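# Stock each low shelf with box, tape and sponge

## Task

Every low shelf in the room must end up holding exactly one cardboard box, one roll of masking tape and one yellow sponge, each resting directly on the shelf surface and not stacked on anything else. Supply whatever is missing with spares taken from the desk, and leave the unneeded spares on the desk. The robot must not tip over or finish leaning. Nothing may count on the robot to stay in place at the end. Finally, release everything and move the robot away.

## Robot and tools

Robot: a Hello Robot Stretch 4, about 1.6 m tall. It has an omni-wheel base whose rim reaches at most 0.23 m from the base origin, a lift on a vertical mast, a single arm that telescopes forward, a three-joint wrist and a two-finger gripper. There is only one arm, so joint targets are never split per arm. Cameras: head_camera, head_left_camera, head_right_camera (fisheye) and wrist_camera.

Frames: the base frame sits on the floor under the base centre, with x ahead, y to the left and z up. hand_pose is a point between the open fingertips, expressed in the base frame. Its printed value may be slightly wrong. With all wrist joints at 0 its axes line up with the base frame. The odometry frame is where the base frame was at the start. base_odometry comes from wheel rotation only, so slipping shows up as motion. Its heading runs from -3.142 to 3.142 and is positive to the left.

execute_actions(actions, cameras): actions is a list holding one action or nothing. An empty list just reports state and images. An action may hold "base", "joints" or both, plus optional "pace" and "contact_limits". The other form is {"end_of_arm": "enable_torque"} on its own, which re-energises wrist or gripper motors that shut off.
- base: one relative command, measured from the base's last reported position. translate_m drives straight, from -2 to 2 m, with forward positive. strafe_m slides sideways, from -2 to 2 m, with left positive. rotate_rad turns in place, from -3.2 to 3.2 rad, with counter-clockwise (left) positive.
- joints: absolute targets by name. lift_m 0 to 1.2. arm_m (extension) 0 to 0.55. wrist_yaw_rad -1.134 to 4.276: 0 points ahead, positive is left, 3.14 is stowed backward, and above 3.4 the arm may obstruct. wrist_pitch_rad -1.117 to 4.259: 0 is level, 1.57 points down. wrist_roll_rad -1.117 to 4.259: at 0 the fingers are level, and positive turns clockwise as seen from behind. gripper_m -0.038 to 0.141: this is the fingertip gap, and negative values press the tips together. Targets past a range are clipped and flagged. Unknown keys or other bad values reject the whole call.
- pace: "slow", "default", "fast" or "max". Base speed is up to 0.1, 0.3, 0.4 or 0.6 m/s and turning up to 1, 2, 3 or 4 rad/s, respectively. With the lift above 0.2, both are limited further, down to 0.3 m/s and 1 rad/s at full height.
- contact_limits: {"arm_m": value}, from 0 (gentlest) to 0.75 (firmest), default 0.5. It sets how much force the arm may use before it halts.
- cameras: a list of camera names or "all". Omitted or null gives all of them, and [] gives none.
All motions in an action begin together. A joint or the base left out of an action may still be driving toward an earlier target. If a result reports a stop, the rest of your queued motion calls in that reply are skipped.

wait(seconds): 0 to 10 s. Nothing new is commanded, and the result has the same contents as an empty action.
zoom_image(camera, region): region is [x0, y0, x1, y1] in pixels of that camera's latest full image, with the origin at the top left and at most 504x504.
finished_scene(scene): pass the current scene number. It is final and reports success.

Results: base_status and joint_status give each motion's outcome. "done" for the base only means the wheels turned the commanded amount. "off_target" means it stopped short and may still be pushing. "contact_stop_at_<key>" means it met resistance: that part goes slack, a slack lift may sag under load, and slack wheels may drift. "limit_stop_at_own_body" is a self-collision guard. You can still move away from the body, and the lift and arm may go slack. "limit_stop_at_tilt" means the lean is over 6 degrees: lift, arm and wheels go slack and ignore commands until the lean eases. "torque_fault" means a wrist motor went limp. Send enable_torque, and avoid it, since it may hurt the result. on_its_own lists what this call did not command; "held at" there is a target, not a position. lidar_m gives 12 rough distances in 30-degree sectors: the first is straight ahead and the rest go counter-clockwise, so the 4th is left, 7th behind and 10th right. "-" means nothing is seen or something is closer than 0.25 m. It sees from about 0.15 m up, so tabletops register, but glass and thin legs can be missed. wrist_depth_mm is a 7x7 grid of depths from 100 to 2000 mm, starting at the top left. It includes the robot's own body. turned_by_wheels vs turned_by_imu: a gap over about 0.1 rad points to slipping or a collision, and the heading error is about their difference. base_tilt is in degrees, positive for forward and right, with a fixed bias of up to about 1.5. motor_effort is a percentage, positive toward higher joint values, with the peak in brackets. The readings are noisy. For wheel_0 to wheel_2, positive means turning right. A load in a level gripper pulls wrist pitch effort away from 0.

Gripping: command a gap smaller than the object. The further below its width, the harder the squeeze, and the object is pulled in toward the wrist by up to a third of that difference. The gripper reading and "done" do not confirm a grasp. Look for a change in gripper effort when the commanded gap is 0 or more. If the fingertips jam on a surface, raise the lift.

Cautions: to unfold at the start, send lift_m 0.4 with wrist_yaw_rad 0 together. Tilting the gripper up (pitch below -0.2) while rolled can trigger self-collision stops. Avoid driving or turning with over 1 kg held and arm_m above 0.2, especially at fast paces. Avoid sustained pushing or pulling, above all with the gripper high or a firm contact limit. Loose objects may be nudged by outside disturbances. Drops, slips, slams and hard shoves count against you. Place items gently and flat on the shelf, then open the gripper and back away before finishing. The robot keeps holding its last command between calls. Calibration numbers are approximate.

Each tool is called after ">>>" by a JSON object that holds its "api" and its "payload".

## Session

>>> {"api": "execute_actions", "payload": {"actions": []}}

Scene clock: 0.00 s.
base_odometry: x=+0.000 y=+0.000 heading=+0.000 (m, m, rad; odometry frame)
turned_by_wheels: +0.000 (rad since the last result)
turned_by_imu: +0.000 (rad since the last result)
base_tilt: forward=-0.2 right=+1.3 (deg)
lidar_m: 0.68 0.67 0.77 1.08 0.70 0.78 1.27 2.25 0.79 0.65 0.64 0.72
base_status: not commanded
joint_positions: lift_m=+0.146 arm_m=-0.001 wrist_yaw_rad=+3.174 wrist_pitch_rad=-0.004 wrist_roll_rad=+0.019 gripper_m=+0.057
joint_status: not commanded
motor_effort: lift_m=+19 arm_m=+0 wrist_yaw_rad=+0 wrist_pitch_rad=-6 wrist_roll_rad=+1 gripper_m=-3 wheel_0=+1 wheel_1=+0 wheel_2=+0 (%)
hand_pose: x=-0.1208 y=+0.0781 z=+0.3258 quat_wxyz=(-0.016, +0.002, +0.009, +1.000) (m; base frame)
wrist_depth_mm: - 143 222 - - 1430 1118 / - 111 141 - - 1464 788 / - 111 140 - 1708 1025 1060 / - 121 144 - 1661 1025 1060 / 146 149 - - 1618 1042 1060 / 213 1464 1160 1366 204 1008 991 / 211 931 798 148 854 798 741
pictures: head_camera, head_left_camera, head_right_camera, wrist_camera
camera_calibration (this result's frames):
wrist_camera: T_world_to_cam=[[-0.0753029, 0.995924, -0.0496427, -0.0615181], [-0.0307878, -0.0520825, -0.998168, 0.393385], [-0.996685, -0.0736365, 0.0345843, 0.101185], [0, 0, 0, 1]] pos_world=[0.108328, 0.0892067, 0.386111]
Images, in order (width x height): head_camera 420x560, head_left_camera 420x672, head_right_camera 420x672, wrist_camera 616x392.

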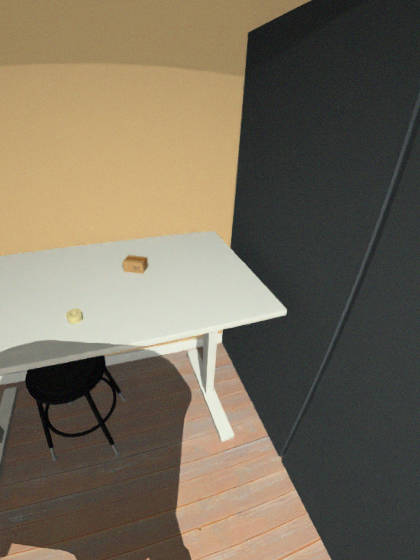

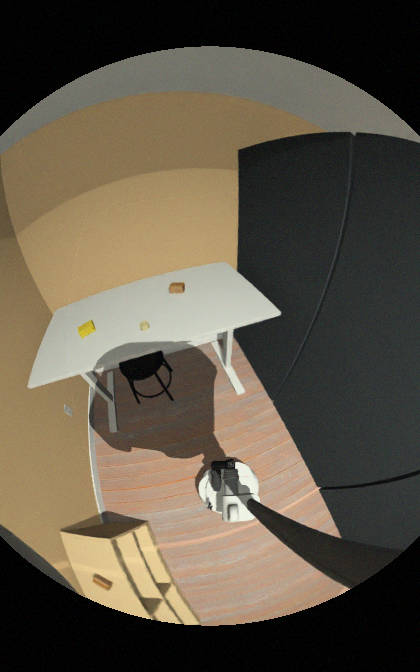

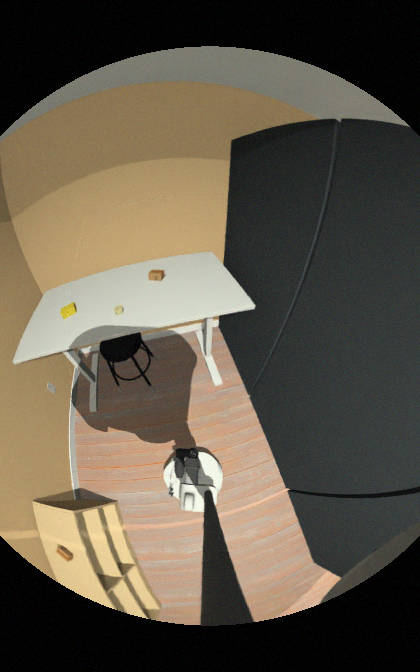

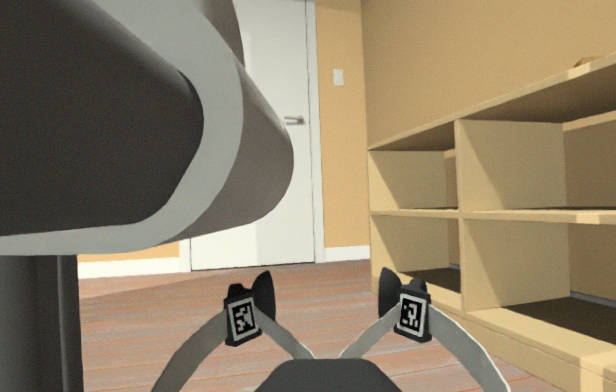

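>>> {"api": "execute_actions", "payload": {"actions": [{"base":{"rotate_rad":0.42},"pace":"max"}], "cameras": ["head_camera","head_right_camera"]}}

Scene clock: 1.33 s.
base_odometry: x=+0.000 y=+0.000 heading=+0.420 (m, m, rad; odometry frame)
turned_by_wheels: +0.420 (rad since the last result)
turned_by_imu: +0.431 (rad since the last result)
base_tilt: forward=-0.2 right=+1.3 (deg)
lidar_m: 0.68 0.73 1.08 0.69 0.73 1.10 2.24 0.84 0.63 0.63 0.68 0.69
base_status: done
joint_positions: lift_m=+0.146 arm_m=-0.001 wrist_yaw_rad=+3.174 wrist_pitch_rad=-0.004 wrist_roll_rad=+0.019 gripper_m=+0.057
joint_status: not commanded
motor_effort: lift_m=+19(19) arm_m=+0(0) wrist_yaw_rad=+0(0) wrist_pitch_rad=-6(7) wrist_roll_rad=+0(0) gripper_m=-2(6) wheel_0=+0(8) wheel_1=+1(7) wheel_2=+1(11) (%)
hand_pose: x=-0.1208 y=+0.0781 z=+0.3258 quat_wxyz=(-0.016, +0.002, +0.009, +1.000) (m; base frame)
wrist_depth_mm: - 142 221 - - - 1863 / - 111 141 - - - 1921 / - 110 140 - - - 1308 / - 121 144 - - - 1308 / 146 149 - - - - 1308 / 214 1160 1160 1366 204 1308 1160 / 211 931 798 148 866 798 854
pictures: head_camera, head_right_camera
Images, in order (width x height): head_camera 420x560, head_right_camera 420x672.

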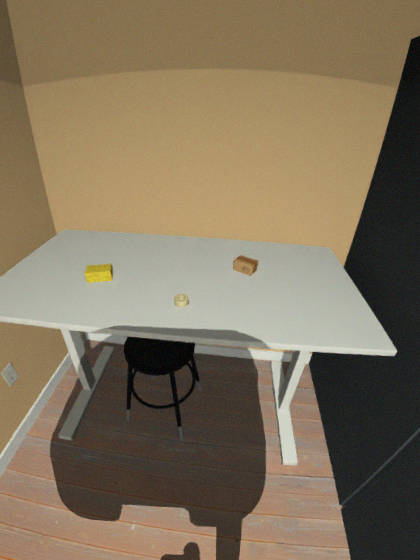

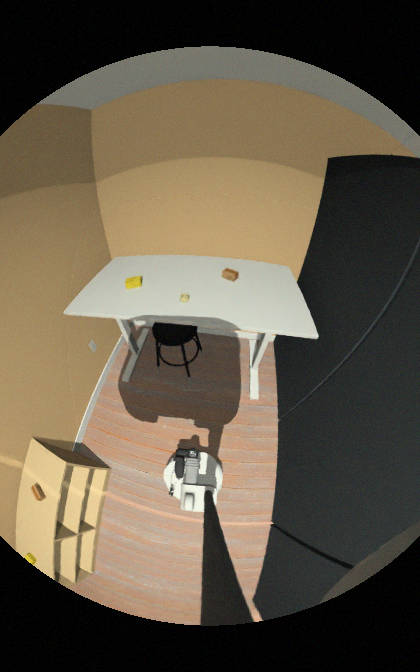

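>>> {"api": "zoom_image", "payload": {"camera": "head_right_camera", "region": [0, 430, 130, 600]}}

Region (0, 430, 130, 600) of head_right_camera's 420x672 image, scaled by 2.965, with more detail than that image has; it fills the left 385 columns of this view, and the rest is white.

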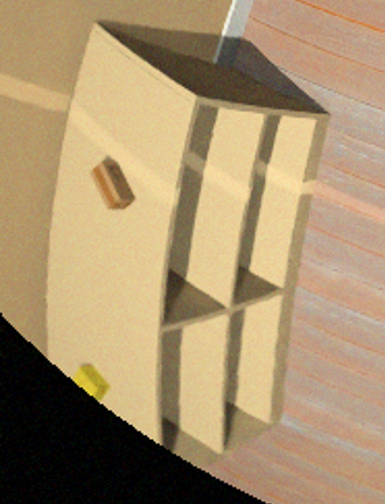

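>>> {"api": "execute_actions", "payload": {"actions": [{"base":{"rotate_rad":0.19},"joints":{"lift_m":1.19,"wrist_yaw_rad":0,"gripper_m":0.075},"pace":"max"}], "cameras": ["head_camera","head_left_camera","wrist_camera"]}}

Scene clock: 4.80 s.
base_odometry: x=+0.000 y=+0.000 heading=+0.610 (m, m, rad; odometry frame)
turned_by_wheels: +0.190 (rad since the last result)
turned_by_imu: +0.194 (rad since the last result)
base_tilt: forward=-0.2 right=+1.3 (deg)
lidar_m: 0.68 0.81 1.07 0.70 0.82 1.48 1.25 0.71 0.64 0.63 0.74 0.68
base_status: done
joint_positions: lift_m=+1.190 arm_m=-0.001 wrist_yaw_rad=+0.000 wrist_pitch_rad=-0.004 wrist_roll_rad=+0.019 gripper_m=+0.075
joint_status: all done
motor_effort: lift_m=+20(23) arm_m=+0(0) wrist_yaw_rad=-1(9) wrist_pitch_rad=-6(6) wrist_roll_rad=+1(0) gripper_m=-2(3) wheel_0=-1(12) wheel_1=-1(7) wheel_2=-1(9) (%)
hand_pose: x=+0.4588 y=-0.0874 z=+1.3693 quat_wxyz=(+1.000, +0.009, -0.002, +0.000) (m; base frame)
wrist_depth_mm: 1138 1464 1464 1336 1205 1138 1060 / 1138 1430 1430 1308 1229 1138 1060 / 1118 1464 1430 1336 1205 1138 1078 / 1098 1430 1430 1336 1205 1118 1042 / 1098 1430 1430 1336 1205 1118 1060 / 1118 1430 216 1336 212 1118 1060 / 1078 1118 1025 147 1008 991 1025
pictures: head_camera, head_left_camera, wrist_camera
camera_calibration (this result's frames):
wrist_camera: T_world_to_cam=[[0.0433693, -0.997825, -0.0496424, -0.0299292], [0.0324269, 0.0510689, -0.998169, 1.42418], [0.998533, 0.0416801, 0.0345712, -0.274701], [0, 0, 0, 1]] pos_world=[0.229414, -0.091146, 1.42958]
Images, in order (width x height): head_camera 420x560, head_left_camera 420x672, wrist_camera 616x392.

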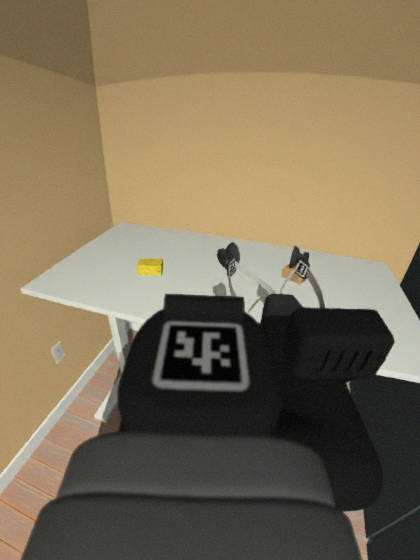

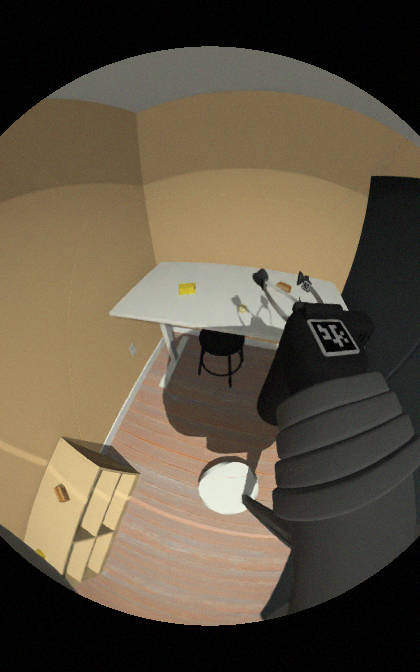

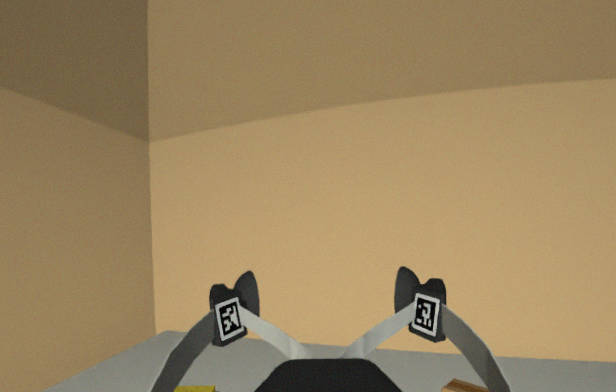

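>>> {"api": "execute_actions", "payload": {"actions": [{"base":{"translate_m":0.22},"joints":{"arm_m":0.48,"wrist_pitch_rad":1.57},"pace":"max"}], "cameras": ["wrist_camera"]}}

Scene clock: 7.03 s.
base_odometry: x=+0.180 y=+0.126 heading=+0.610 (m, m, rad; odometry frame)
turned_by_wheels: +0.000 (rad since the last result)
turned_by_imu: +0.001 (rad since the last result)
base_tilt: forward=-0.2 right=+1.3 (deg)
lidar_m: 0.47 0.53 0.95 0.72 0.74 1.37 1.35 0.81 0.70 0.70 0.56 0.45
base_status: done
joint_positions: lift_m=+1.190 arm_m=+0.479 wrist_yaw_rad=+0.000 wrist_pitch_rad=+1.570 wrist_roll_rad=+0.019 gripper_m=+0.075
joint_status: all done
motor_effort: lift_m=+20(20) arm_m=+5(8) wrist_yaw_rad=-1(1) wrist_pitch_rad=+2(5) wrist_roll_rad=+0(0) gripper_m=-3(3) wheel_0=+1(5) wheel_1=+1(5) wheel_2=+1(8) (%)
hand_pose: x=+0.6503 y=-0.0874 z=+1.0796 quat_wxyz=(+0.707, +0.006, +0.707, -0.006) (m; base frame)
wrist_depth_mm: 366 362 359 355 351 347 343 / 364 362 359 357 351 347 343 / 366 362 357 355 349 345 342 / 364 359 357 353 349 347 343 / 366 359 355 353 349 347 343 / 364 362 216 353 211 345 343 / 364 359 355 147 347 343 342
pictures: wrist_camera
camera_calibration (this result's frames):
wrist_camera: T_world_to_cam=[[-0.0494573, -0.997847, -0.0430825, 0.000626928], [-0.998278, 0.0507493, -0.0294277, 0.753162], [0.0315507, 0.0415529, -0.998638, 1.28843], [0, 0, 0, 1]] pos_world=[0.711245, -0.0911348, 1.30886]
Images, in order (width x height): wrist_camera 616x392.

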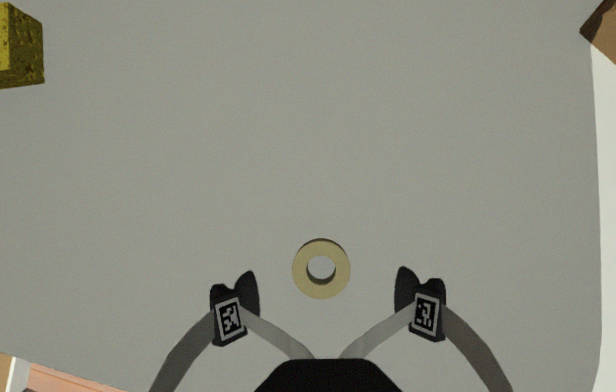

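>>> {"api": "execute_actions", "payload": {"actions": [{"base":{"strafe_m":0.006},"joints":{"arm_m":0.474,"lift_m":1.088},"pace":"fast"}], "cameras": ["wrist_camera"]}}

Scene clock: 8.37 s.
base_odometry: x=+0.177 y=+0.131 heading=+0.610 (m, m, rad; odometry frame)
turned_by_wheels: +0.000 (rad since the last result)
turned_by_imu: +0.000 (rad since the last result)
base_tilt: forward=-0.2 right=+1.3 (deg)
lidar_m: 0.46 0.59 0.98 0.73 0.75 1.34 1.39 0.82 0.70 0.72 0.55 0.46
base_status: done
joint_positions: lift_m=+1.088 arm_m=+0.475 wrist_yaw_rad=+0.000 wrist_pitch_rad=+1.570 wrist_roll_rad=+0.019 gripper_m=+0.075
joint_status: all done
motor_effort: lift_m=+17(19) arm_m=-5(6) wrist_yaw_rad=-1(1) wrist_pitch_rad=+0(1) wrist_roll_rad=+1(1) gripper_m=+1(3) wheel_0=-1(3) wheel_1=-1(7) wheel_2=+0(2) (%)
hand_pose: x=+0.6461 y=-0.0874 z=+0.9779 quat_wxyz=(+0.707, +0.007, +0.707, -0.007) (m; base frame)
wrist_depth_mm: 263 258 256 252 251 247 245 / 262 258 255 253 250 247 244 / 260 258 255 252 250 247 245 / 260 257 254 252 249 247 244 / 259 257 254 252 250 246 244 / 259 256 217 239 211 246 244 / 259 258 253 147 247 246 243
pictures: wrist_camera
camera_calibration (this result's frames):
wrist_camera: T_world_to_cam=[[-0.0497572, -0.997832, -0.0430697, -0.00377962], [-0.998271, 0.0510382, -0.0291712, 0.745771], [0.0313062, 0.0415438, -0.998646, 1.18714], [0, 0, 0, 1]] pos_world=[0.707129, -0.0911525, 1.20712]
Images, in order (width x height): wrist_camera 616x392.

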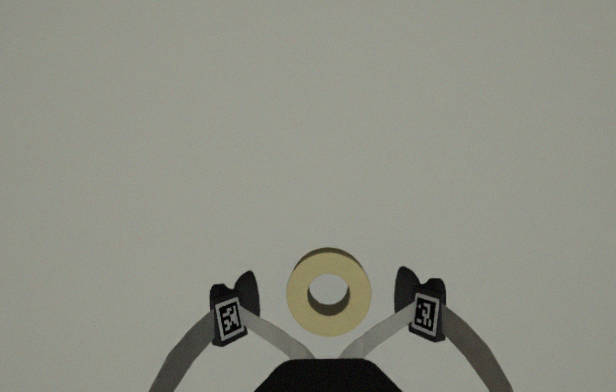

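>>> {"api": "execute_actions", "payload": {"actions": [{"joints":{"gripper_m":0.02}}], "cameras": ["wrist_camera"]}}

>>> {"api": "execute_actions", "payload": {"actions": [{"base":{"rotate_rad":1.26},"joints":{"arm_m":0.15,"lift_m":1.12},"pace":"max"}], "cameras": ["head_camera","head_left_camera","wrist_camera"]}}

Scene clock: 10.10 s.
base_odometry: x=+0.177 y=+0.131 heading=+0.610 (m, m, rad; odometry frame)
turned_by_wheels: +0.000 (rad since the last result)
turned_by_imu: +0.000 (rad since the last result)
base_tilt: forward=-0.2 right=+1.3 (deg)
lidar_m: 0.46 0.59 0.99 0.71 0.75 1.34 1.39 0.82 0.70 0.70 0.53 0.47
base_status: not commanded
joint_positions: lift_m=+1.088 arm_m=+0.475 wrist_yaw_rad=+0.000 wrist_pitch_rad=+1.570 wrist_roll_rad=+0.019 gripper_m=+0.020
joint_status: all done
motor_effort: lift_m=+17(17) arm_m=-5(5) wrist_yaw_rad=+0(0) wrist_pitch_rad=+0(2) wrist_roll_rad=+1(0) gripper_m=-17(21) wheel_0=-1(1) wheel_1=-1(1) wheel_2=+0(0) (%)
hand_pose: x=+0.6461 y=-0.0874 z=+0.9779 quat_wxyz=(+0.707, +0.007, +0.707, -0.007) (m; base frame)
wrist_depth_mm: 262 258 255 253 251 247 245 / 260 258 254 252 250 246 245 / 260 258 254 252 250 247 245 / 260 256 254 253 249 247 244 / 260 257 254 251 249 246 243 / 260 256 252 220 204 245 244 / 260 257 253 250 248 244 244
pictures: wrist_camera
camera_calibration (this result's frames):
wrist_camera: T_world_to_cam=[[-0.0497575, -0.997832, -0.0430697, -0.00377947], [-0.998271, 0.0510384, -0.0291714, 0.745771], [0.0313063, 0.0415438, -0.998646, 1.18714], [0, 0, 0, 1]] pos_world=[0.707128, -0.0911525, 1.20712]
Images, in order (width x height): wrist_camera 616x392.

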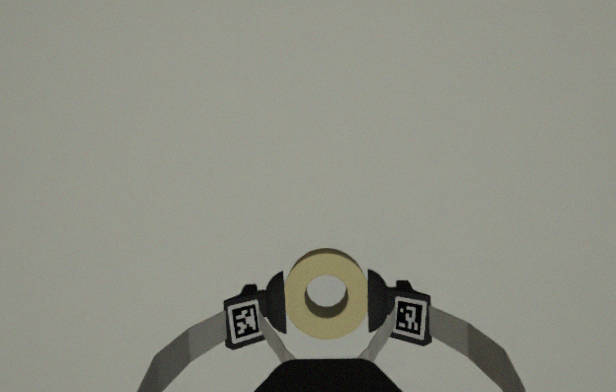

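Scene clock: 12.33 s.
base_odometry: x=+0.177 y=+0.131 heading=+1.870 (m, m, rad; odometry frame)
turned_by_wheels: +1.260 (rad since the last result)
turned_by_imu: +1.293 (rad since the last result)
base_tilt: forward=-0.2 right=+1.3 (deg)
lidar_m: 0.99 0.71 0.87 2.46 1.06 0.75 0.69 0.72 0.51 0.46 0.49 0.65
base_status: done
joint_positions: lift_m=+1.120 arm_m=+0.151 wrist_yaw_rad=+0.000 wrist_pitch_rad=+1.570 wrist_roll_rad=+0.019 gripper_m=+0.020
joint_status: all done
motor_effort: lift_m=+20(24) arm_m=-5(6) wrist_yaw_rad=+0(1) wrist_pitch_rad=+0(0) wrist_roll_rad=+1(1) gripper_m=-16(13) wheel_0=-1(1) wheel_1=-2(7) wheel_2=-1(6) (%)
hand_pose: x=+0.3220 y=-0.0874 z=+1.0096 quat_wxyz=(+0.707, +0.007, +0.707, -0.007) (m; base frame)
wrist_depth_mm: 647 917 1255 1229 1229 1229 1205 / 917 917 1229 1229 1229 1229 1182 / 1229 1255 1229 1229 1229 1229 1205 / 1255 1255 1229 1229 1229 1205 1205 / 1281 1281 1255 1229 1205 1229 1205 / 1281 1255 1025 220 204 1205 1205 / 1281 1255 1025 1025 1229 1182 1205
pictures: head_camera, head_left_camera, wrist_camera
camera_calibration (this result's frames):
wrist_camera: T_world_to_cam=[[-0.0499233, -0.997824, -0.043058, -0.018496], [-0.998269, 0.0511942, -0.0289366, 0.422964], [0.0310779, 0.0415389, -0.998653, 1.22904], [0, 0, 0, 1]] pos_world=[0.383113, -0.0911621, 1.23883]
Images, in order (width x height): head_camera 420x560, head_left_camera 420x672, wrist_camera 616x392.

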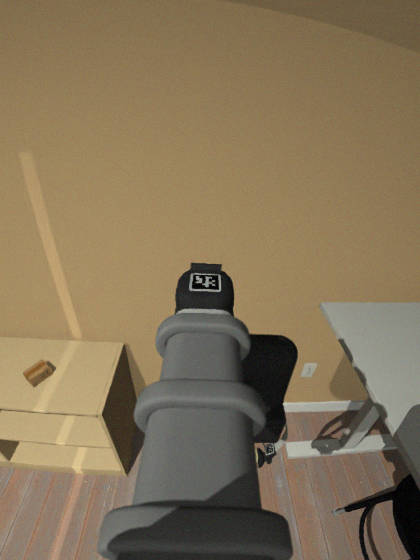

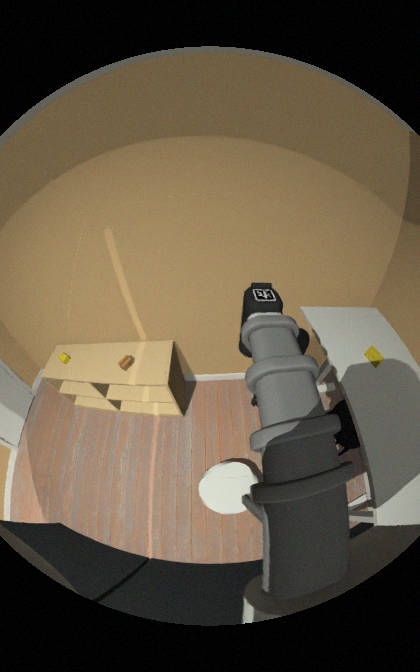

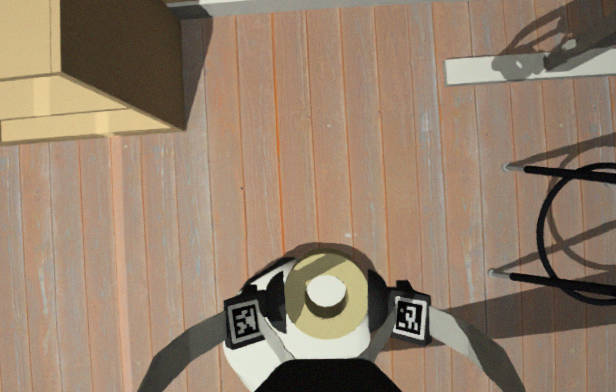

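>>> {"api": "execute_actions", "payload": {"actions": [{"base":{"strafe_m":1.02},"joints":{"arm_m":0.54,"lift_m":0.86},"pace":"max"}], "cameras": ["head_camera","wrist_camera"]}}

Scene clock: 17.07 s.
base_odometry: x=-0.798 y=-0.170 heading=+1.870 (m, m, rad; odometry frame)
turned_by_wheels: +0.000 (rad since the last result)
turned_by_imu: -0.003 (rad since the last result)
base_tilt: forward=-0.2 right=+1.3 (deg)
lidar_m: 0.58 0.60 1.38 1.43 1.50 0.73 0.72 0.75 1.02 1.48 0.88 0.62
base_status: done
joint_positions: lift_m=+0.860 arm_m=+0.539 wrist_yaw_rad=+0.000 wrist_pitch_rad=+1.570 wrist_roll_rad=+0.019 gripper_m=+0.020
joint_status: all done
motor_effort: lift_m=+18(18) arm_m=+5(5) wrist_yaw_rad=+0(0) wrist_pitch_rad=+1(1) wrist_roll_rad=+0(0) gripper_m=-19(17) wheel_0=+3(7) wheel_1=-1(8) wheel_2=+1(1) (%)
hand_pose: x=+0.7102 y=-0.0874 z=+0.7498 quat_wxyz=(+0.707, +0.007, +0.707, -0.007) (m; base frame)
wrist_depth_mm: 379 373 368 364 362 355 355 / 377 373 368 364 359 355 355 / 377 373 368 364 362 357 355 / 375 373 368 366 359 355 353 / 375 373 364 362 359 355 351 / 377 370 364 220 204 355 353 / 373 368 366 362 359 353 946
pictures: head_camera, wrist_camera
camera_calibration (this result's frames):
wrist_camera: T_world_to_cam=[[-0.0496616, -0.997837, -0.0430696, -0.0104848], [-0.998276, 0.0509424, -0.0291692, 0.803078], [0.0313002, 0.0415468, -0.998646, 0.957326], [0, 0, 0, 1]] pos_world=[0.771208, -0.0911466, 0.979004]
Images, in order (width x height): head_camera 420x560, wrist_camera 616x392.

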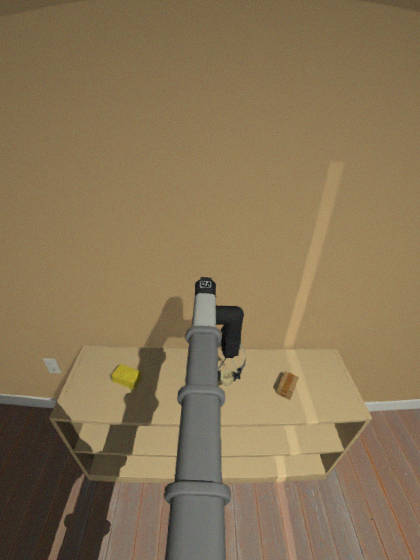

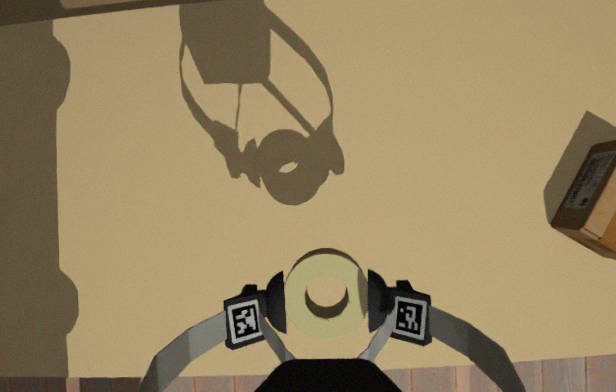

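>>> {"api": "execute_actions", "payload": {"actions": [{"base":{"translate_m":0.05},"joints":{"lift_m":0.749},"pace":"fast"}], "cameras": []}}

>>> {"api": "execute_actions", "payload": {"actions": [{"joints":{"gripper_m":0.07}}], "cameras": ["wrist_camera"]}}

Scene clock: 18.73 s.
base_odometry: x=-0.813 y=-0.122 heading=+1.870 (m, m, rad; odometry frame)
turned_by_wheels: +0.000 (rad since the last result)
turned_by_imu: +0.000 (rad since the last result)
base_tilt: forward=-0.2 right=+1.3 (deg)
lidar_m: 0.54 0.57 0.74 1.43 1.51 0.81 0.77 0.80 1.10 1.50 0.80 0.56
base_status: done
joint_positions: lift_m=+0.749 arm_m=+0.539 wrist_yaw_rad=+0.000 wrist_pitch_rad=+1.570 wrist_roll_rad=+0.019 gripper_m=+0.020
joint_status: all done
motor_effort: lift_m=+17(18) arm_m=+5(6) wrist_yaw_rad=+0(1) wrist_pitch_rad=+0(0) wrist_roll_rad=+0(1) gripper_m=-20(14) wheel_0=+0(9) wheel_1=-1(4) wheel_2=+1(9) (%)
hand_pose: x=+0.7102 y=-0.0874 z=+0.6389 quat_wxyz=(+0.707, +0.007, +0.707, -0.007) (m; base frame)
wrist_depth_mm: 262 259 256 254 251 249 246 / 262 258 256 253 250 248 246 / 260 258 255 254 250 248 245 / 260 257 255 253 250 247 245 / 260 257 255 252 250 247 245 / 260 257 254 221 204 247 244 / 260 256 253 251 248 246 245
pictures: none
No camera images: the call's "cameras" was empty. Leave "cameras" out to get every camera's image.

Scene clock: 20.03 s.
base_odometry: x=-0.813 y=-0.122 heading=+1.870 (m, m, rad; odometry frame)
turned_by_wheels: +0.000 (rad since the last result)
turned_by_imu: +0.000 (rad since the last result)
base_tilt: forward=-0.3 right=+1.3 (deg)
lidar_m: 0.53 0.55 0.76 1.42 1.51 0.82 0.76 0.81 1.10 1.49 0.78 0.57
base_status: not commanded
joint_positions: lift_m=+0.749 arm_m=+0.539 wrist_yaw_rad=+0.000 wrist_pitch_rad=+1.570 wrist_roll_rad=+0.019 gripper_m=+0.070
joint_status: all done
motor_effort: lift_m=+17(17) arm_m=+5(5) wrist_yaw_rad=-1(1) wrist_pitch_rad=+1(1) wrist_roll_rad=+1(0) gripper_m=+1(18) wheel_0=+1(0) wheel_1=+0(1) wheel_2=+2(2) (%)
hand_pose: x=+0.7102 y=-0.0874 z=+0.6389 quat_wxyz=(+0.707, +0.007, +0.707, -0.007) (m; base frame)
wrist_depth_mm: 263 258 256 254 251 249 246 / 262 259 257 253 251 249 246 / 260 259 256 253 250 248 246 / 262 258 255 253 250 248 245 / 260 257 255 252 250 247 245 / 260 258 215 232 206 247 245 / 259 257 254 147 250 246 244
pictures: wrist_camera
camera_calibration (this result's frames):
wrist_camera: T_world_to_cam=[[-0.049696, -0.997835, -0.0430695, -0.0152358], [-0.998274, 0.0509768, -0.0291673, 0.799854], [0.0312997, 0.0415457, -0.998646, 0.846583], [0, 0, 0, 1]] pos_world=[0.771218, -0.0911487, 0.86811]
Images, in order (width x height): wrist_camera 616x392.

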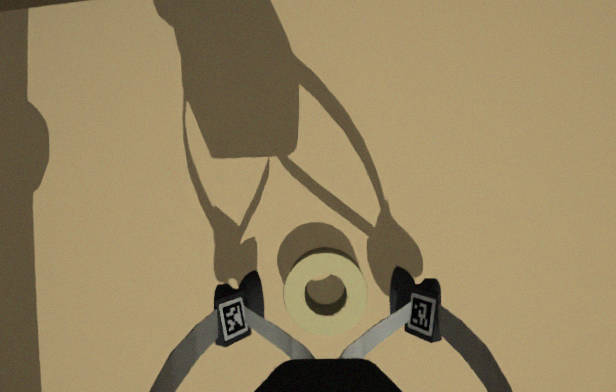

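>>> {"api": "execute_actions", "payload": {"actions": [{"base":{"translate_m":-0.3},"joints":{"lift_m":0.79,"arm_m":0.0},"pace":"max"}], "cameras": ["head_camera"]}}

>>> {"api": "execute_actions", "payload": {"actions": [{"base":{"strafe_m":1.0},"joints":{"lift_m":0.4},"pace":"max"}], "cameras": []}}

>>> {"api": "execute_actions", "payload": {"actions": [{"base":{"rotate_rad":-2.2},"pace":"max"}], "cameras": ["head_camera","head_right_camera"]}}

Scene clock: 22.53 s.
base_odometry: x=-0.724 y=-0.408 heading=+1.870 (m, m, rad; odometry frame)
turned_by_wheels: +0.000 (rad since the last result)
turned_by_imu: -0.001 (rad since the last result)
base_tilt: forward=-0.2 right=+1.3 (deg)
lidar_m: 0.83 0.87 1.48 1.41 1.49 0.47 0.46 0.50 0.67 1.50 1.57 0.88
base_status: done
joint_positions: lift_m=+0.790 arm_m=+0.001 wrist_yaw_rad=+0.000 wrist_pitch_rad=+1.570 wrist_roll_rad=+0.019 gripper_m=+0.070
joint_status: all done
motor_effort: lift_m=+21(23) arm_m=-5(8) wrist_yaw_rad=+1(2) wrist_pitch_rad=-1(1) wrist_roll_rad=+0(1) gripper_m=-2(2) wheel_0=-1(4) wheel_1=+1(4) wheel_2=+0(11) (%)
hand_pose: x=+0.1719 y=-0.0874 z=+0.6796 quat_wxyz=(+0.707, +0.007, +0.707, -0.007) (m; base frame)
wrist_depth_mm: 931 931 917 904 904 891 878 / 931 931 931 904 891 891 891 / 960 917 917 904 904 891 878 / 946 917 917 904 891 891 891 / 931 917 699 699 891 878 866 / 931 931 214 691 206 878 878 / 946 917 707 147 891 878 878
pictures: head_camera
Images, in order (width x height): head_camera 420x560.

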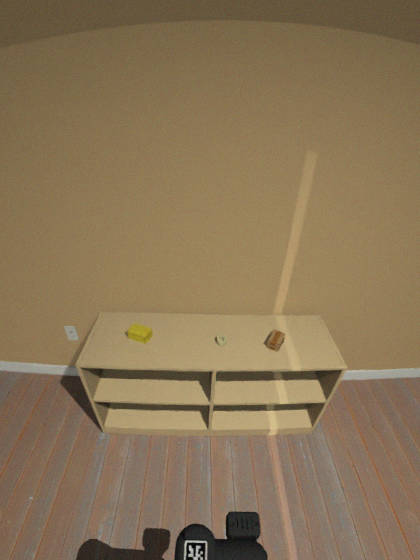

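Scene clock: 26.30 s.
base_odometry: x=-1.680 y=-0.703 heading=+1.870 (m, m, rad; odometry frame)
turned_by_wheels: +0.000 (rad since the last result)
turned_by_imu: -0.001 (rad since the last result)
base_tilt: forward=-0.2 right=+1.3 (deg)
lidar_m: 1.19 0.62 0.43 0.39 0.45 0.61 1.51 0.75 0.72 1.85 1.19 0.94
base_status: done
joint_positions: lift_m=+0.400 arm_m=+0.001 wrist_yaw_rad=+0.000 wrist_pitch_rad=+1.570 wrist_roll_rad=+0.019 gripper_m=+0.070
joint_status: all done
motor_effort: lift_m=+18(20) arm_m=-5(5) wrist_yaw_rad=+0(1) wrist_pitch_rad=+0(0) wrist_roll_rad=+0(1) gripper_m=-4(0) wheel_0=+1(12) wheel_1=+0(11) wheel_2=+1(2) (%)
hand_pose: x=+0.1721 y=-0.0874 z=+0.2898 quat_wxyz=(+0.707, +0.007, +0.707, -0.007) (m; base frame)
wrist_depth_mm: 539 530 525 517 512 508 500 / 535 530 521 521 512 508 500 / 535 525 525 517 508 504 500 / 535 530 521 517 508 508 496 / 535 525 312 319 508 504 500 / 535 307 215 300 206 504 500 / 312 307 301 147 298 500 496
pictures: none
No camera images: the call's "cameras" was empty. Leave "cameras" out to get every camera's image.

Scene clock: 28.20 s.
base_odometry: x=-1.680 y=-0.703 heading=-0.330 (m, m, rad; odometry frame)
turned_by_wheels: -2.200 (rad since the last result)
turned_by_imu: -2.258 (rad since the last result)
base_tilt: forward=-0.2 right=+1.3 (deg)
lidar_m: 0.72 1.28 1.39 0.93 1.17 0.72 0.47 0.40 0.45 0.57 1.16 0.85
base_status: done
joint_positions: lift_m=+0.400 arm_m=+0.001 wrist_yaw_rad=+0.000 wrist_pitch_rad=+1.570 wrist_roll_rad=+0.019 gripper_m=+0.070
joint_status: not commanded
motor_effort: lift_m=+19(19) arm_m=-5(5) wrist_yaw_rad=-1(1) wrist_pitch_rad=+0(1) wrist_roll_rad=+1(1) gripper_m=-2(6) wheel_0=+0(5) wheel_1=-1(11) wheel_2=-1(11) (%)
hand_pose: x=+0.1721 y=-0.0874 z=+0.2897 quat_wxyz=(+0.707, +0.007, +0.707, -0.007) (m; base frame)
wrist_depth_mm: 535 530 525 521 512 504 504 / 535 525 525 517 512 508 504 / 535 525 521 517 512 508 500 / 530 530 521 521 508 508 500 / 535 525 312 319 512 504 500 / 525 309 214 300 206 504 500 / 312 307 301 147 296 500 496
pictures: head_camera, head_right_camera
Images, in order (width x height): head_camera 420x560, head_right_camera 420x672.

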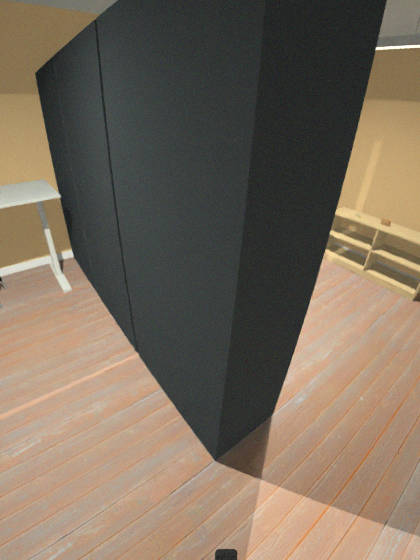

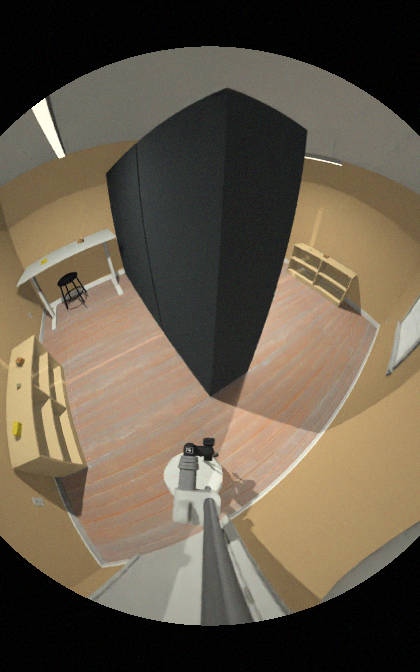

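>>> {"api": "zoom_image", "payload": {"camera": "head_right_camera", "region": [280, 230, 370, 310]}}

>>> {"api": "execute_actions", "payload": {"actions": [{"base":{"rotate_rad":0.9},"pace":"max"}], "cameras": ["head_camera"]}}

Region (280, 230, 370, 310) of head_right_camera's 420x672 image, scaled by 5.600, with more detail than that image has.

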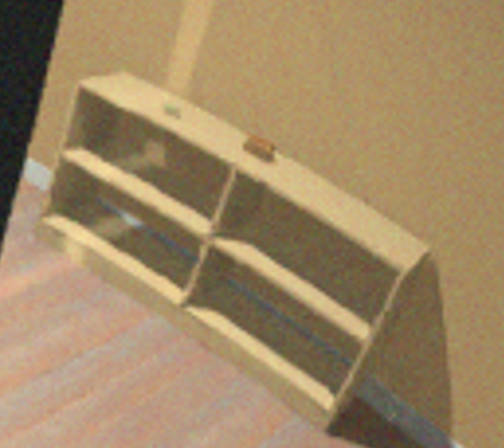

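Scene clock: 29.77 s.
base_odometry: x=-1.680 y=-0.703 heading=+0.570 (m, m, rad; odometry frame)
turned_by_wheels: +0.900 (rad since the last result)
turned_by_imu: +0.923 (rad since the last result)
base_tilt: forward=-0.3 right=+1.3 (deg)
lidar_m: 1.76 0.98 0.94 0.84 0.49 0.41 0.42 0.51 0.83 1.06 0.72 0.99
base_status: done
joint_positions: lift_m=+0.400 arm_m=+0.001 wrist_yaw_rad=+0.000 wrist_pitch_rad=+1.570 wrist_roll_rad=+0.019 gripper_m=+0.070
joint_status: not commanded
motor_effort: lift_m=+19(19) arm_m=-5(5) wrist_yaw_rad=-1(0) wrist_pitch_rad=+1(0) wrist_roll_rad=+1(1) gripper_m=-4(3) wheel_0=-1(4) wheel_1=+0(6) wheel_2=-1(10) (%)
hand_pose: x=+0.1721 y=-0.0874 z=+0.2897 quat_wxyz=(+0.707, +0.007, +0.707, -0.007) (m; base frame)
wrist_depth_mm: 535 530 525 517 512 508 504 / 535 530 525 517 508 508 504 / 535 525 521 517 512 504 500 / 530 525 525 517 512 508 500 / 530 530 312 319 512 504 504 / 535 309 214 300 206 504 496 / 312 306 301 147 298 500 500
pictures: head_camera
Images, in order (width x height): head_camera 420x560.

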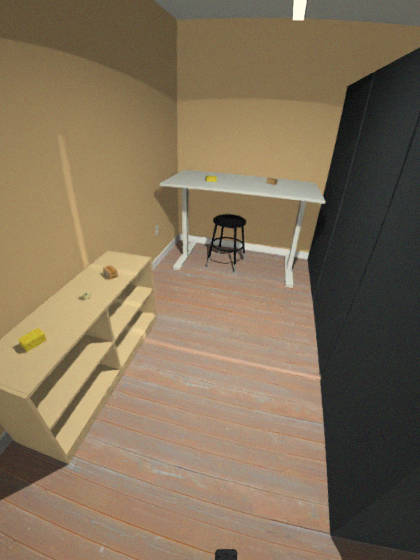

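>>> {"api": "execute_actions", "payload": {"actions": [{"base":{"translate_m":2.0},"joints":{"lift_m":1.19,"gripper_m":0.1,"arm_m":0.15,"wrist_roll_rad":1.6},"pace":"max"}], "cameras": ["head_camera","head_left_camera","wrist_camera"]}}

Scene clock: 35.23 s.
base_odometry: x=+0.004 y=+0.376 heading=+0.570 (m, m, rad; odometry frame)
turned_by_wheels: +0.000 (rad since the last result)
turned_by_imu: +0.005 (rad since the last result)
base_tilt: forward=-0.2 right=+1.3 (deg)
lidar_m: 0.54 0.64 0.72 0.56 0.43 0.68 2.39 1.14 0.97 0.94 0.67 0.54
base_status: done
joint_positions: lift_m=+1.190 arm_m=+0.149 wrist_yaw_rad=+0.000 wrist_pitch_rad=+1.570 wrist_roll_rad=+1.599 gripper_m=+0.100
joint_status: all done
motor_effort: lift_m=+20(24) arm_m=+6(2) wrist_yaw_rad=+0(0) wrist_pitch_rad=+1(0) wrist_roll_rad=+2(6) gripper_m=-5(6) wheel_0=+0(5) wheel_1=-1(5) wheel_2=+0(12) (%)
hand_pose: x=+0.3202 y=-0.0874 z=+1.0796 quat_wxyz=(+0.493, +0.507, +0.493, -0.507) (m; base frame)
wrist_depth_mm: 368 375 1366 1336 1281 1308 1308 / 366 1336 1336 1308 1308 1281 1281 / 366 788 1336 1308 1281 1281 1281 / 364 778 1336 1308 1098 1098 1281 / 364 1336 1308 1308 1078 1078 1255 / 364 1281 216 1308 1078 1255 1281 / 364 1336 1308 148 1281 1281 1255
pictures: head_camera, head_left_camera, wrist_camera
camera_calibration (this result's frames):
wrist_camera: T_world_to_cam=[[-0.997241, 0.0598738, -0.0438915, 0.381131], [0.0611481, 0.997728, -0.0282871, 0.165969], [0.0420981, -0.0308929, -0.998636, 1.28912], [0, 0, 0, 1]] pos_world=[0.315661, -0.148587, 1.30878]
Images, in order (width x height): head_camera 420x560, head_left_camera 420x672, wrist_camera 616x392.

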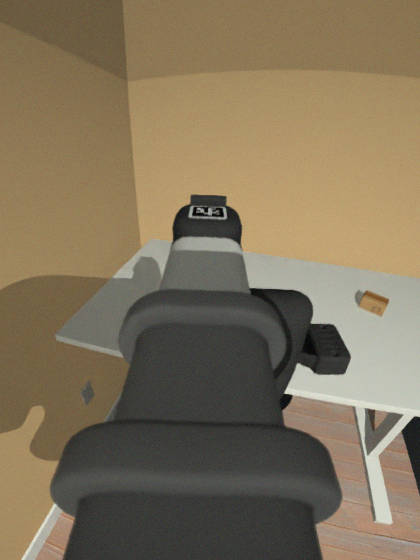

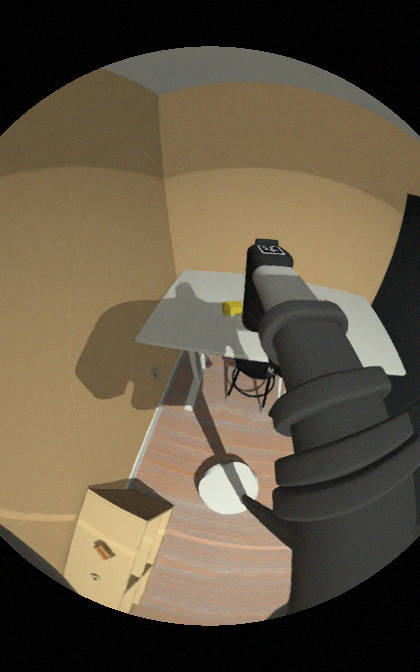

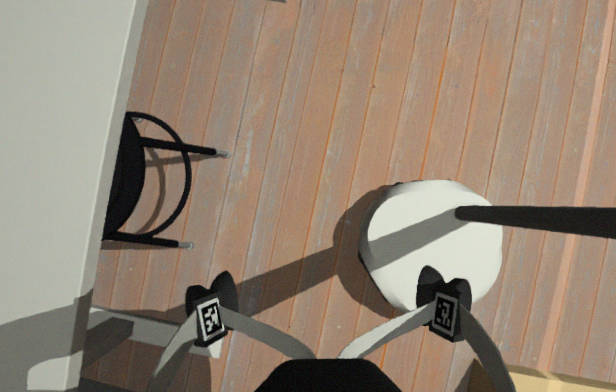

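>>> {"api": "execute_actions", "payload": {"actions": [{"base":{"translate_m":0.21},"joints":{"arm_m":0.49},"pace":"max"}], "cameras": ["wrist_camera"]}}

Scene clock: 37.47 s.
base_odometry: x=+0.181 y=+0.489 heading=+0.570 (m, m, rad; odometry frame)
turned_by_wheels: +0.000 (rad since the last result)
turned_by_imu: +0.000 (rad since the last result)
base_tilt: forward=-0.2 right=+1.3 (deg)
lidar_m: 0.32 0.39 0.66 0.66 0.56 0.59 2.58 1.23 1.03 0.77 0.41 0.33
base_status: done
joint_positions: lift_m=+1.190 arm_m=+0.489 wrist_yaw_rad=+0.000 wrist_pitch_rad=+1.570 wrist_roll_rad=+1.600 gripper_m=+0.100
joint_status: all done
motor_effort: lift_m=+20(20) arm_m=+5(8) wrist_yaw_rad=-1(1) wrist_pitch_rad=+1(0) wrist_roll_rad=+2(2) gripper_m=-1(0) wheel_0=+2(6) wheel_1=-1(5) wheel_2=+1(7) (%)
hand_pose: x=+0.6603 y=-0.0874 z=+1.0796 quat_wxyz=(+0.493, +0.507, +0.493, -0.507) (m; base frame)
wrist_depth_mm: 366 364 359 357 355 351 349 / 366 362 359 357 353 349 349 / 364 362 357 355 353 351 345 / 362 362 357 353 351 347 345 / 362 357 357 353 351 347 345 / 362 359 216 309 304 345 343 / 364 359 353 149 347 345 343
pictures: wrist_camera
camera_calibration (this result's frames):
wrist_camera: T_world_to_cam=[[-0.997247, 0.0596068, -0.0441079, 0.720507], [0.0608871, 0.997744, -0.0282737, 0.145332], [0.0423231, -0.0308815, -0.998627, 1.27464], [0, 0, 0, 1]] pos_world=[0.655728, -0.148588, 1.30878]
Images, in order (width x height): wrist_camera 616x392.

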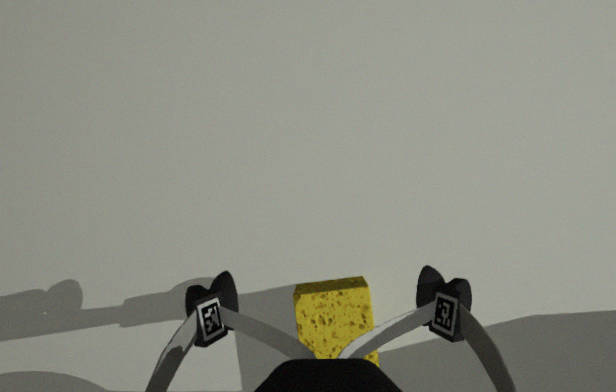

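>>> {"api": "execute_actions", "payload": {"actions": [{"base":{"strafe_m":0.066},"joints":{"arm_m":0.484,"lift_m":1.093,"wrist_roll_rad":1.51,"gripper_m":0.09},"pace":"fast"}], "cameras": ["wrist_camera"]}}

Scene clock: 38.93 s.
base_odometry: x=+0.145 y=+0.545 heading=+0.570 (m, m, rad; odometry frame)
turned_by_wheels: +0.000 (rad since the last result)
turned_by_imu: +0.000 (rad since the last result)
base_tilt: forward=-0.2 right=+1.3 (deg)
lidar_m: 0.35 0.40 0.61 0.60 0.54 0.51 2.56 1.30 1.09 0.79 0.44 0.34
base_status: done
joint_positions: lift_m=+1.093 arm_m=+0.485 wrist_yaw_rad=+0.000 wrist_pitch_rad=+1.570 wrist_roll_rad=+1.511 gripper_m=+0.090
joint_status: all done
motor_effort: lift_m=+17(19) arm_m=-5(5) wrist_yaw_rad=+0(1) wrist_pitch_rad=+1(1) wrist_roll_rad=-1(6) gripper_m=-2(3) wheel_0=+0(11) wheel_1=+0(8) wheel_2=+0(0) (%)
hand_pose: x=+0.6562 y=-0.0874 z=+0.9829 quat_wxyz=(+0.515, +0.485, +0.515, -0.484) (m; base frame)
wrist_depth_mm: 266 264 262 259 258 256 253 / 266 263 260 259 257 255 253 / 265 263 259 258 255 253 253 / 264 262 259 257 255 254 251 / 263 262 259 212 254 253 251 / 263 260 216 211 210 251 250 / 262 259 258 148 252 251 249
pictures: wrist_camera
camera_calibration (this result's frames):
wrist_camera: T_world_to_cam=[[-0.998612, -0.0289423, -0.0440143, 0.705173], [-0.0277094, 0.999213, -0.0283673, 0.201204], [0.0448007, -0.0271083, -0.998628, 1.17693], [0, 0, 0, 1]] pos_world=[0.657042, -0.148732, 1.21206]
Images, in order (width x height): wrist_camera 616x392.

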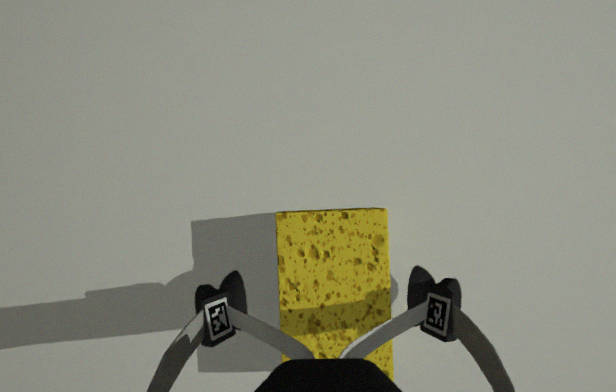

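>>> {"api": "execute_actions", "payload": {"actions": [{"joints":{"gripper_m":0.03}}], "cameras": ["wrist_camera"]}}

>>> {"api": "execute_actions", "payload": {"actions": [{"base":{"rotate_rad":0.08},"joints":{"arm_m":0.0,"lift_m":1.11},"pace":"max"}], "cameras": ["wrist_camera"]}}

>>> {"api": "execute_actions", "payload": {"actions": [{"base":{"translate_m":-0.35},"joints":{"lift_m":0.42},"pace":"max"}], "cameras": []}}

Scene clock: 40.70 s.
base_odometry: x=+0.145 y=+0.545 heading=+0.570 (m, m, rad; odometry frame)
turned_by_wheels: +0.000 (rad since the last result)
turned_by_imu: +0.000 (rad since the last result)
base_tilt: forward=-0.2 right=+1.3 (deg)
lidar_m: 0.33 0.40 0.60 0.60 0.51 0.50 2.55 1.30 1.11 0.78 0.44 0.35
base_status: not commanded
joint_positions: lift_m=+1.093 arm_m=+0.485 wrist_yaw_rad=+0.000 wrist_pitch_rad=+1.570 wrist_roll_rad=+1.511 gripper_m=+0.030
joint_status: all done
motor_effort: lift_m=+17(17) arm_m=-5(5) wrist_yaw_rad=-1(0) wrist_pitch_rad=+1(1) wrist_roll_rad=-1(1) gripper_m=-18(19) wheel_0=+0(0) wheel_1=+0(0) wheel_2=+0(0) (%)
hand_pose: x=+0.6562 y=-0.0874 z=+0.9829 quat_wxyz=(+0.515, +0.485, +0.515, -0.484) (m; base frame)
wrist_depth_mm: 266 264 263 260 258 254 254 / 265 263 262 258 256 255 253 / 265 263 259 257 256 254 252 / 264 262 259 257 256 253 252 / 264 260 258 202 255 252 250 / 262 262 211 202 200 251 250 / 262 259 257 201 253 250 250
pictures: wrist_camera
camera_calibration (this result's frames):
wrist_camera: T_world_to_cam=[[-0.998612, -0.0289424, -0.0440143, 0.705172], [-0.0277095, 0.999213, -0.0283673, 0.201204], [0.0448007, -0.0271083, -0.998628, 1.17693], [0, 0, 0, 1]] pos_world=[0.657041, -0.148732, 1.21206]
Images, in order (width x height): wrist_camera 616x392.

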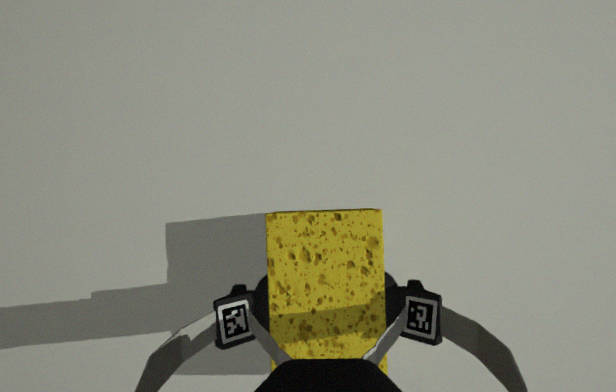

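Scene clock: 42.63 s.
base_odometry: x=+0.145 y=+0.545 heading=+0.650 (m, m, rad; odometry frame)
turned_by_wheels: +0.080 (rad since the last result)
turned_by_imu: +0.082 (rad since the last result)
base_tilt: forward=-0.3 right=+1.3 (deg)
lidar_m: 0.36 0.41 0.60 0.61 0.52 0.54 2.60 1.24 1.09 0.71 0.42 0.37
base_status: done
joint_positions: lift_m=+1.110 arm_m=+0.001 wrist_yaw_rad=+0.000 wrist_pitch_rad=+1.570 wrist_roll_rad=+1.510 gripper_m=+0.030
joint_status: all done
motor_effort: lift_m=+20(21) arm_m=-5(7) wrist_yaw_rad=+1(1) wrist_pitch_rad=-1(0) wrist_roll_rad=+0(1) gripper_m=-16(17) wheel_0=-2(7) wheel_1=+0(2) wheel_2=+0(6) (%)
hand_pose: x=+0.1720 y=-0.0874 z=+0.9996 quat_wxyz=(+0.515, +0.485, +0.515, -0.485) (m; base frame)
wrist_depth_mm: 285 282 1255 1229 1229 1205 1205 / 285 285 1255 1229 1229 1205 1229 / 283 293 1205 1205 1229 1229 1205 / 283 1229 1255 1229 1008 1205 1205 / 282 1229 1229 202 991 699 397 / 282 1229 211 203 200 1205 1205 / 283 1138 1229 201 1205 1205 1182
pictures: wrist_camera
camera_calibration (this result's frames):
wrist_camera: T_world_to_cam=[[-0.998641, -0.0287008, -0.0434933, 0.221899], [-0.0274826, 0.99922, -0.0283529, 0.188209], [0.0442731, -0.0271191, -0.998651, 1.21544], [0, 0, 0, 1]] pos_world=[0.172959, -0.148732, 1.22878]
Images, in order (width x height): wrist_camera 616x392.

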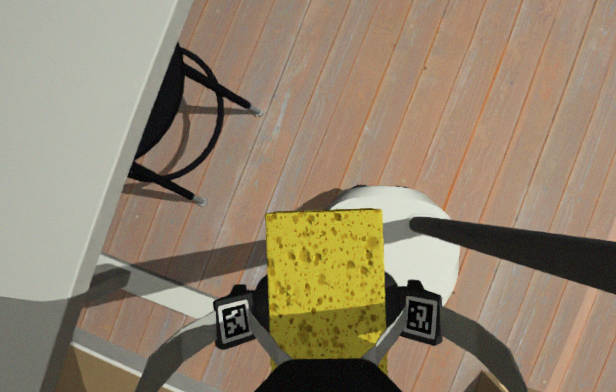

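Scene clock: 45.17 s.
base_odometry: x=-0.133 y=+0.333 heading=+0.650 (m, m, rad; odometry frame)
turned_by_wheels: +0.000 (rad since the last result)
turned_by_imu: -0.001 (rad since the last result)
base_tilt: forward=-0.2 right=+1.3 (deg)
lidar_m: 0.68 0.82 0.72 0.35 0.41 0.78 2.26 1.09 0.99 1.00 0.80 0.69
base_status: done
joint_positions: lift_m=+0.420 arm_m=+0.001 wrist_yaw_rad=+0.000 wrist_pitch_rad=+1.570 wrist_roll_rad=+1.510 gripper_m=+0.030
joint_status: all done
motor_effort: lift_m=+17(19) arm_m=-5(5) wrist_yaw_rad=-1(1) wrist_pitch_rad=-1(1) wrist_roll_rad=-1(0) gripper_m=-17(15) wheel_0=-1(4) wheel_1=+0(4) wheel_2=-2(7) (%)
hand_pose: x=+0.1721 y=-0.0874 z=+0.3099 quat_wxyz=(+0.515, +0.485, +0.515, -0.484) (m; base frame)
wrist_depth_mm: 559 549 549 539 539 530 525 / 549 549 544 539 535 530 521 / 549 549 544 539 535 530 530 / 549 544 539 535 322 319 315 / 549 544 539 202 317 315 314 / 544 544 211 203 201 314 312 / 549 544 539 200 315 312 310
pictures: none
No camera images: the call's "cameras" was empty. Leave "cameras" out to get every camera's image.

>>> {"api": "execute_actions", "payload": {"actions": [{"base":{"translate_m":-1.94},"pace":"max"}], "cameras": []}}

>>> {"api": "execute_actions", "payload": {"actions": [{"base":{"rotate_rad":-1.75},"pace":"max"}], "cameras": ["head_camera"]}}

Scene clock: 50.60 s.
base_odometry: x=-1.678 y=-0.840 heading=+0.650 (m, m, rad; odometry frame)
turned_by_wheels: +0.000 (rad since the last result)
turned_by_imu: -0.006 (rad since the last result)
base_tilt: forward=-0.2 right=+1.3 (deg)
lidar_m: 1.81 1.08 1.14 0.72 0.42 0.38 0.41 0.48 0.91 3.04 0.67 0.85
base_status: done
joint_positions: lift_m=+0.420 arm_m=+0.001 wrist_yaw_rad=+0.000 wrist_pitch_rad=+1.570 wrist_roll_rad=+1.510 gripper_m=+0.030
joint_status: not commanded
motor_effort: lift_m=+19(19) arm_m=-5(5) wrist_yaw_rad=+0(1) wrist_pitch_rad=-1(1) wrist_roll_rad=-1(0) gripper_m=-13(14) wheel_0=+1(10) wheel_1=+1(6) wheel_2=-1(14) (%)
hand_pose: x=+0.1721 y=-0.0874 z=+0.3097 quat_wxyz=(+0.515, +0.485, +0.515, -0.485) (m; base frame)
wrist_depth_mm: 554 554 544 544 535 530 530 / 559 544 544 539 535 530 530 / 554 544 539 539 535 525 525 / 549 544 539 535 324 317 315 / 549 544 539 203 315 315 312 / 549 544 211 202 201 314 310 / 544 544 535 201 314 312 310
pictures: none
No camera images: the call's "cameras" was empty. Leave "cameras" out to get every camera's image.

Scene clock: 52.33 s.
base_odometry: x=-1.678 y=-0.840 heading=-1.100 (m, m, rad; odometry frame)
turned_by_wheels: -1.750 (rad since the last result)
turned_by_imu: -1.796 (rad since the last result)
base_tilt: forward=-0.2 right=+1.3 (deg)
lidar_m: 3.03 0.68 0.64 2.57 1.25 1.08 0.93 0.49 0.40 0.39 0.42 0.67
base_status: done
joint_positions: lift_m=+0.420 arm_m=+0.001 wrist_yaw_rad=+0.000 wrist_pitch_rad=+1.570 wrist_roll_rad=+1.510 gripper_m=+0.030
joint_status: not commanded
motor_effort: lift_m=+19(19) arm_m=-5(5) wrist_yaw_rad=-1(1) wrist_pitch_rad=+1(1) wrist_roll_rad=+0(0) gripper_m=-16(14) wheel_0=+1(6) wheel_1=-1(10) wheel_2=+0(10) (%)
hand_pose: x=+0.1721 y=-0.0874 z=+0.3097 quat_wxyz=(+0.515, +0.485, +0.515, -0.484) (m; base frame)
wrist_depth_mm: 554 554 544 539 539 530 492 / 549 549 544 535 535 525 525 / 559 549 539 535 530 530 525 / 549 544 539 535 320 317 314 / 549 549 539 203 317 315 314 / 544 544 211 202 200 312 312 / 544 539 535 201 314 310 310
pictures: head_camera
Images, in order (width x height): head_camera 420x560.

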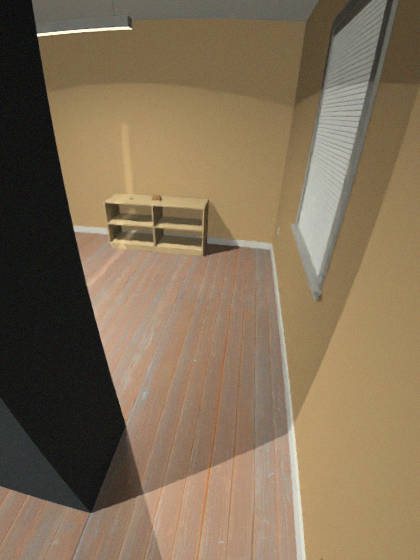

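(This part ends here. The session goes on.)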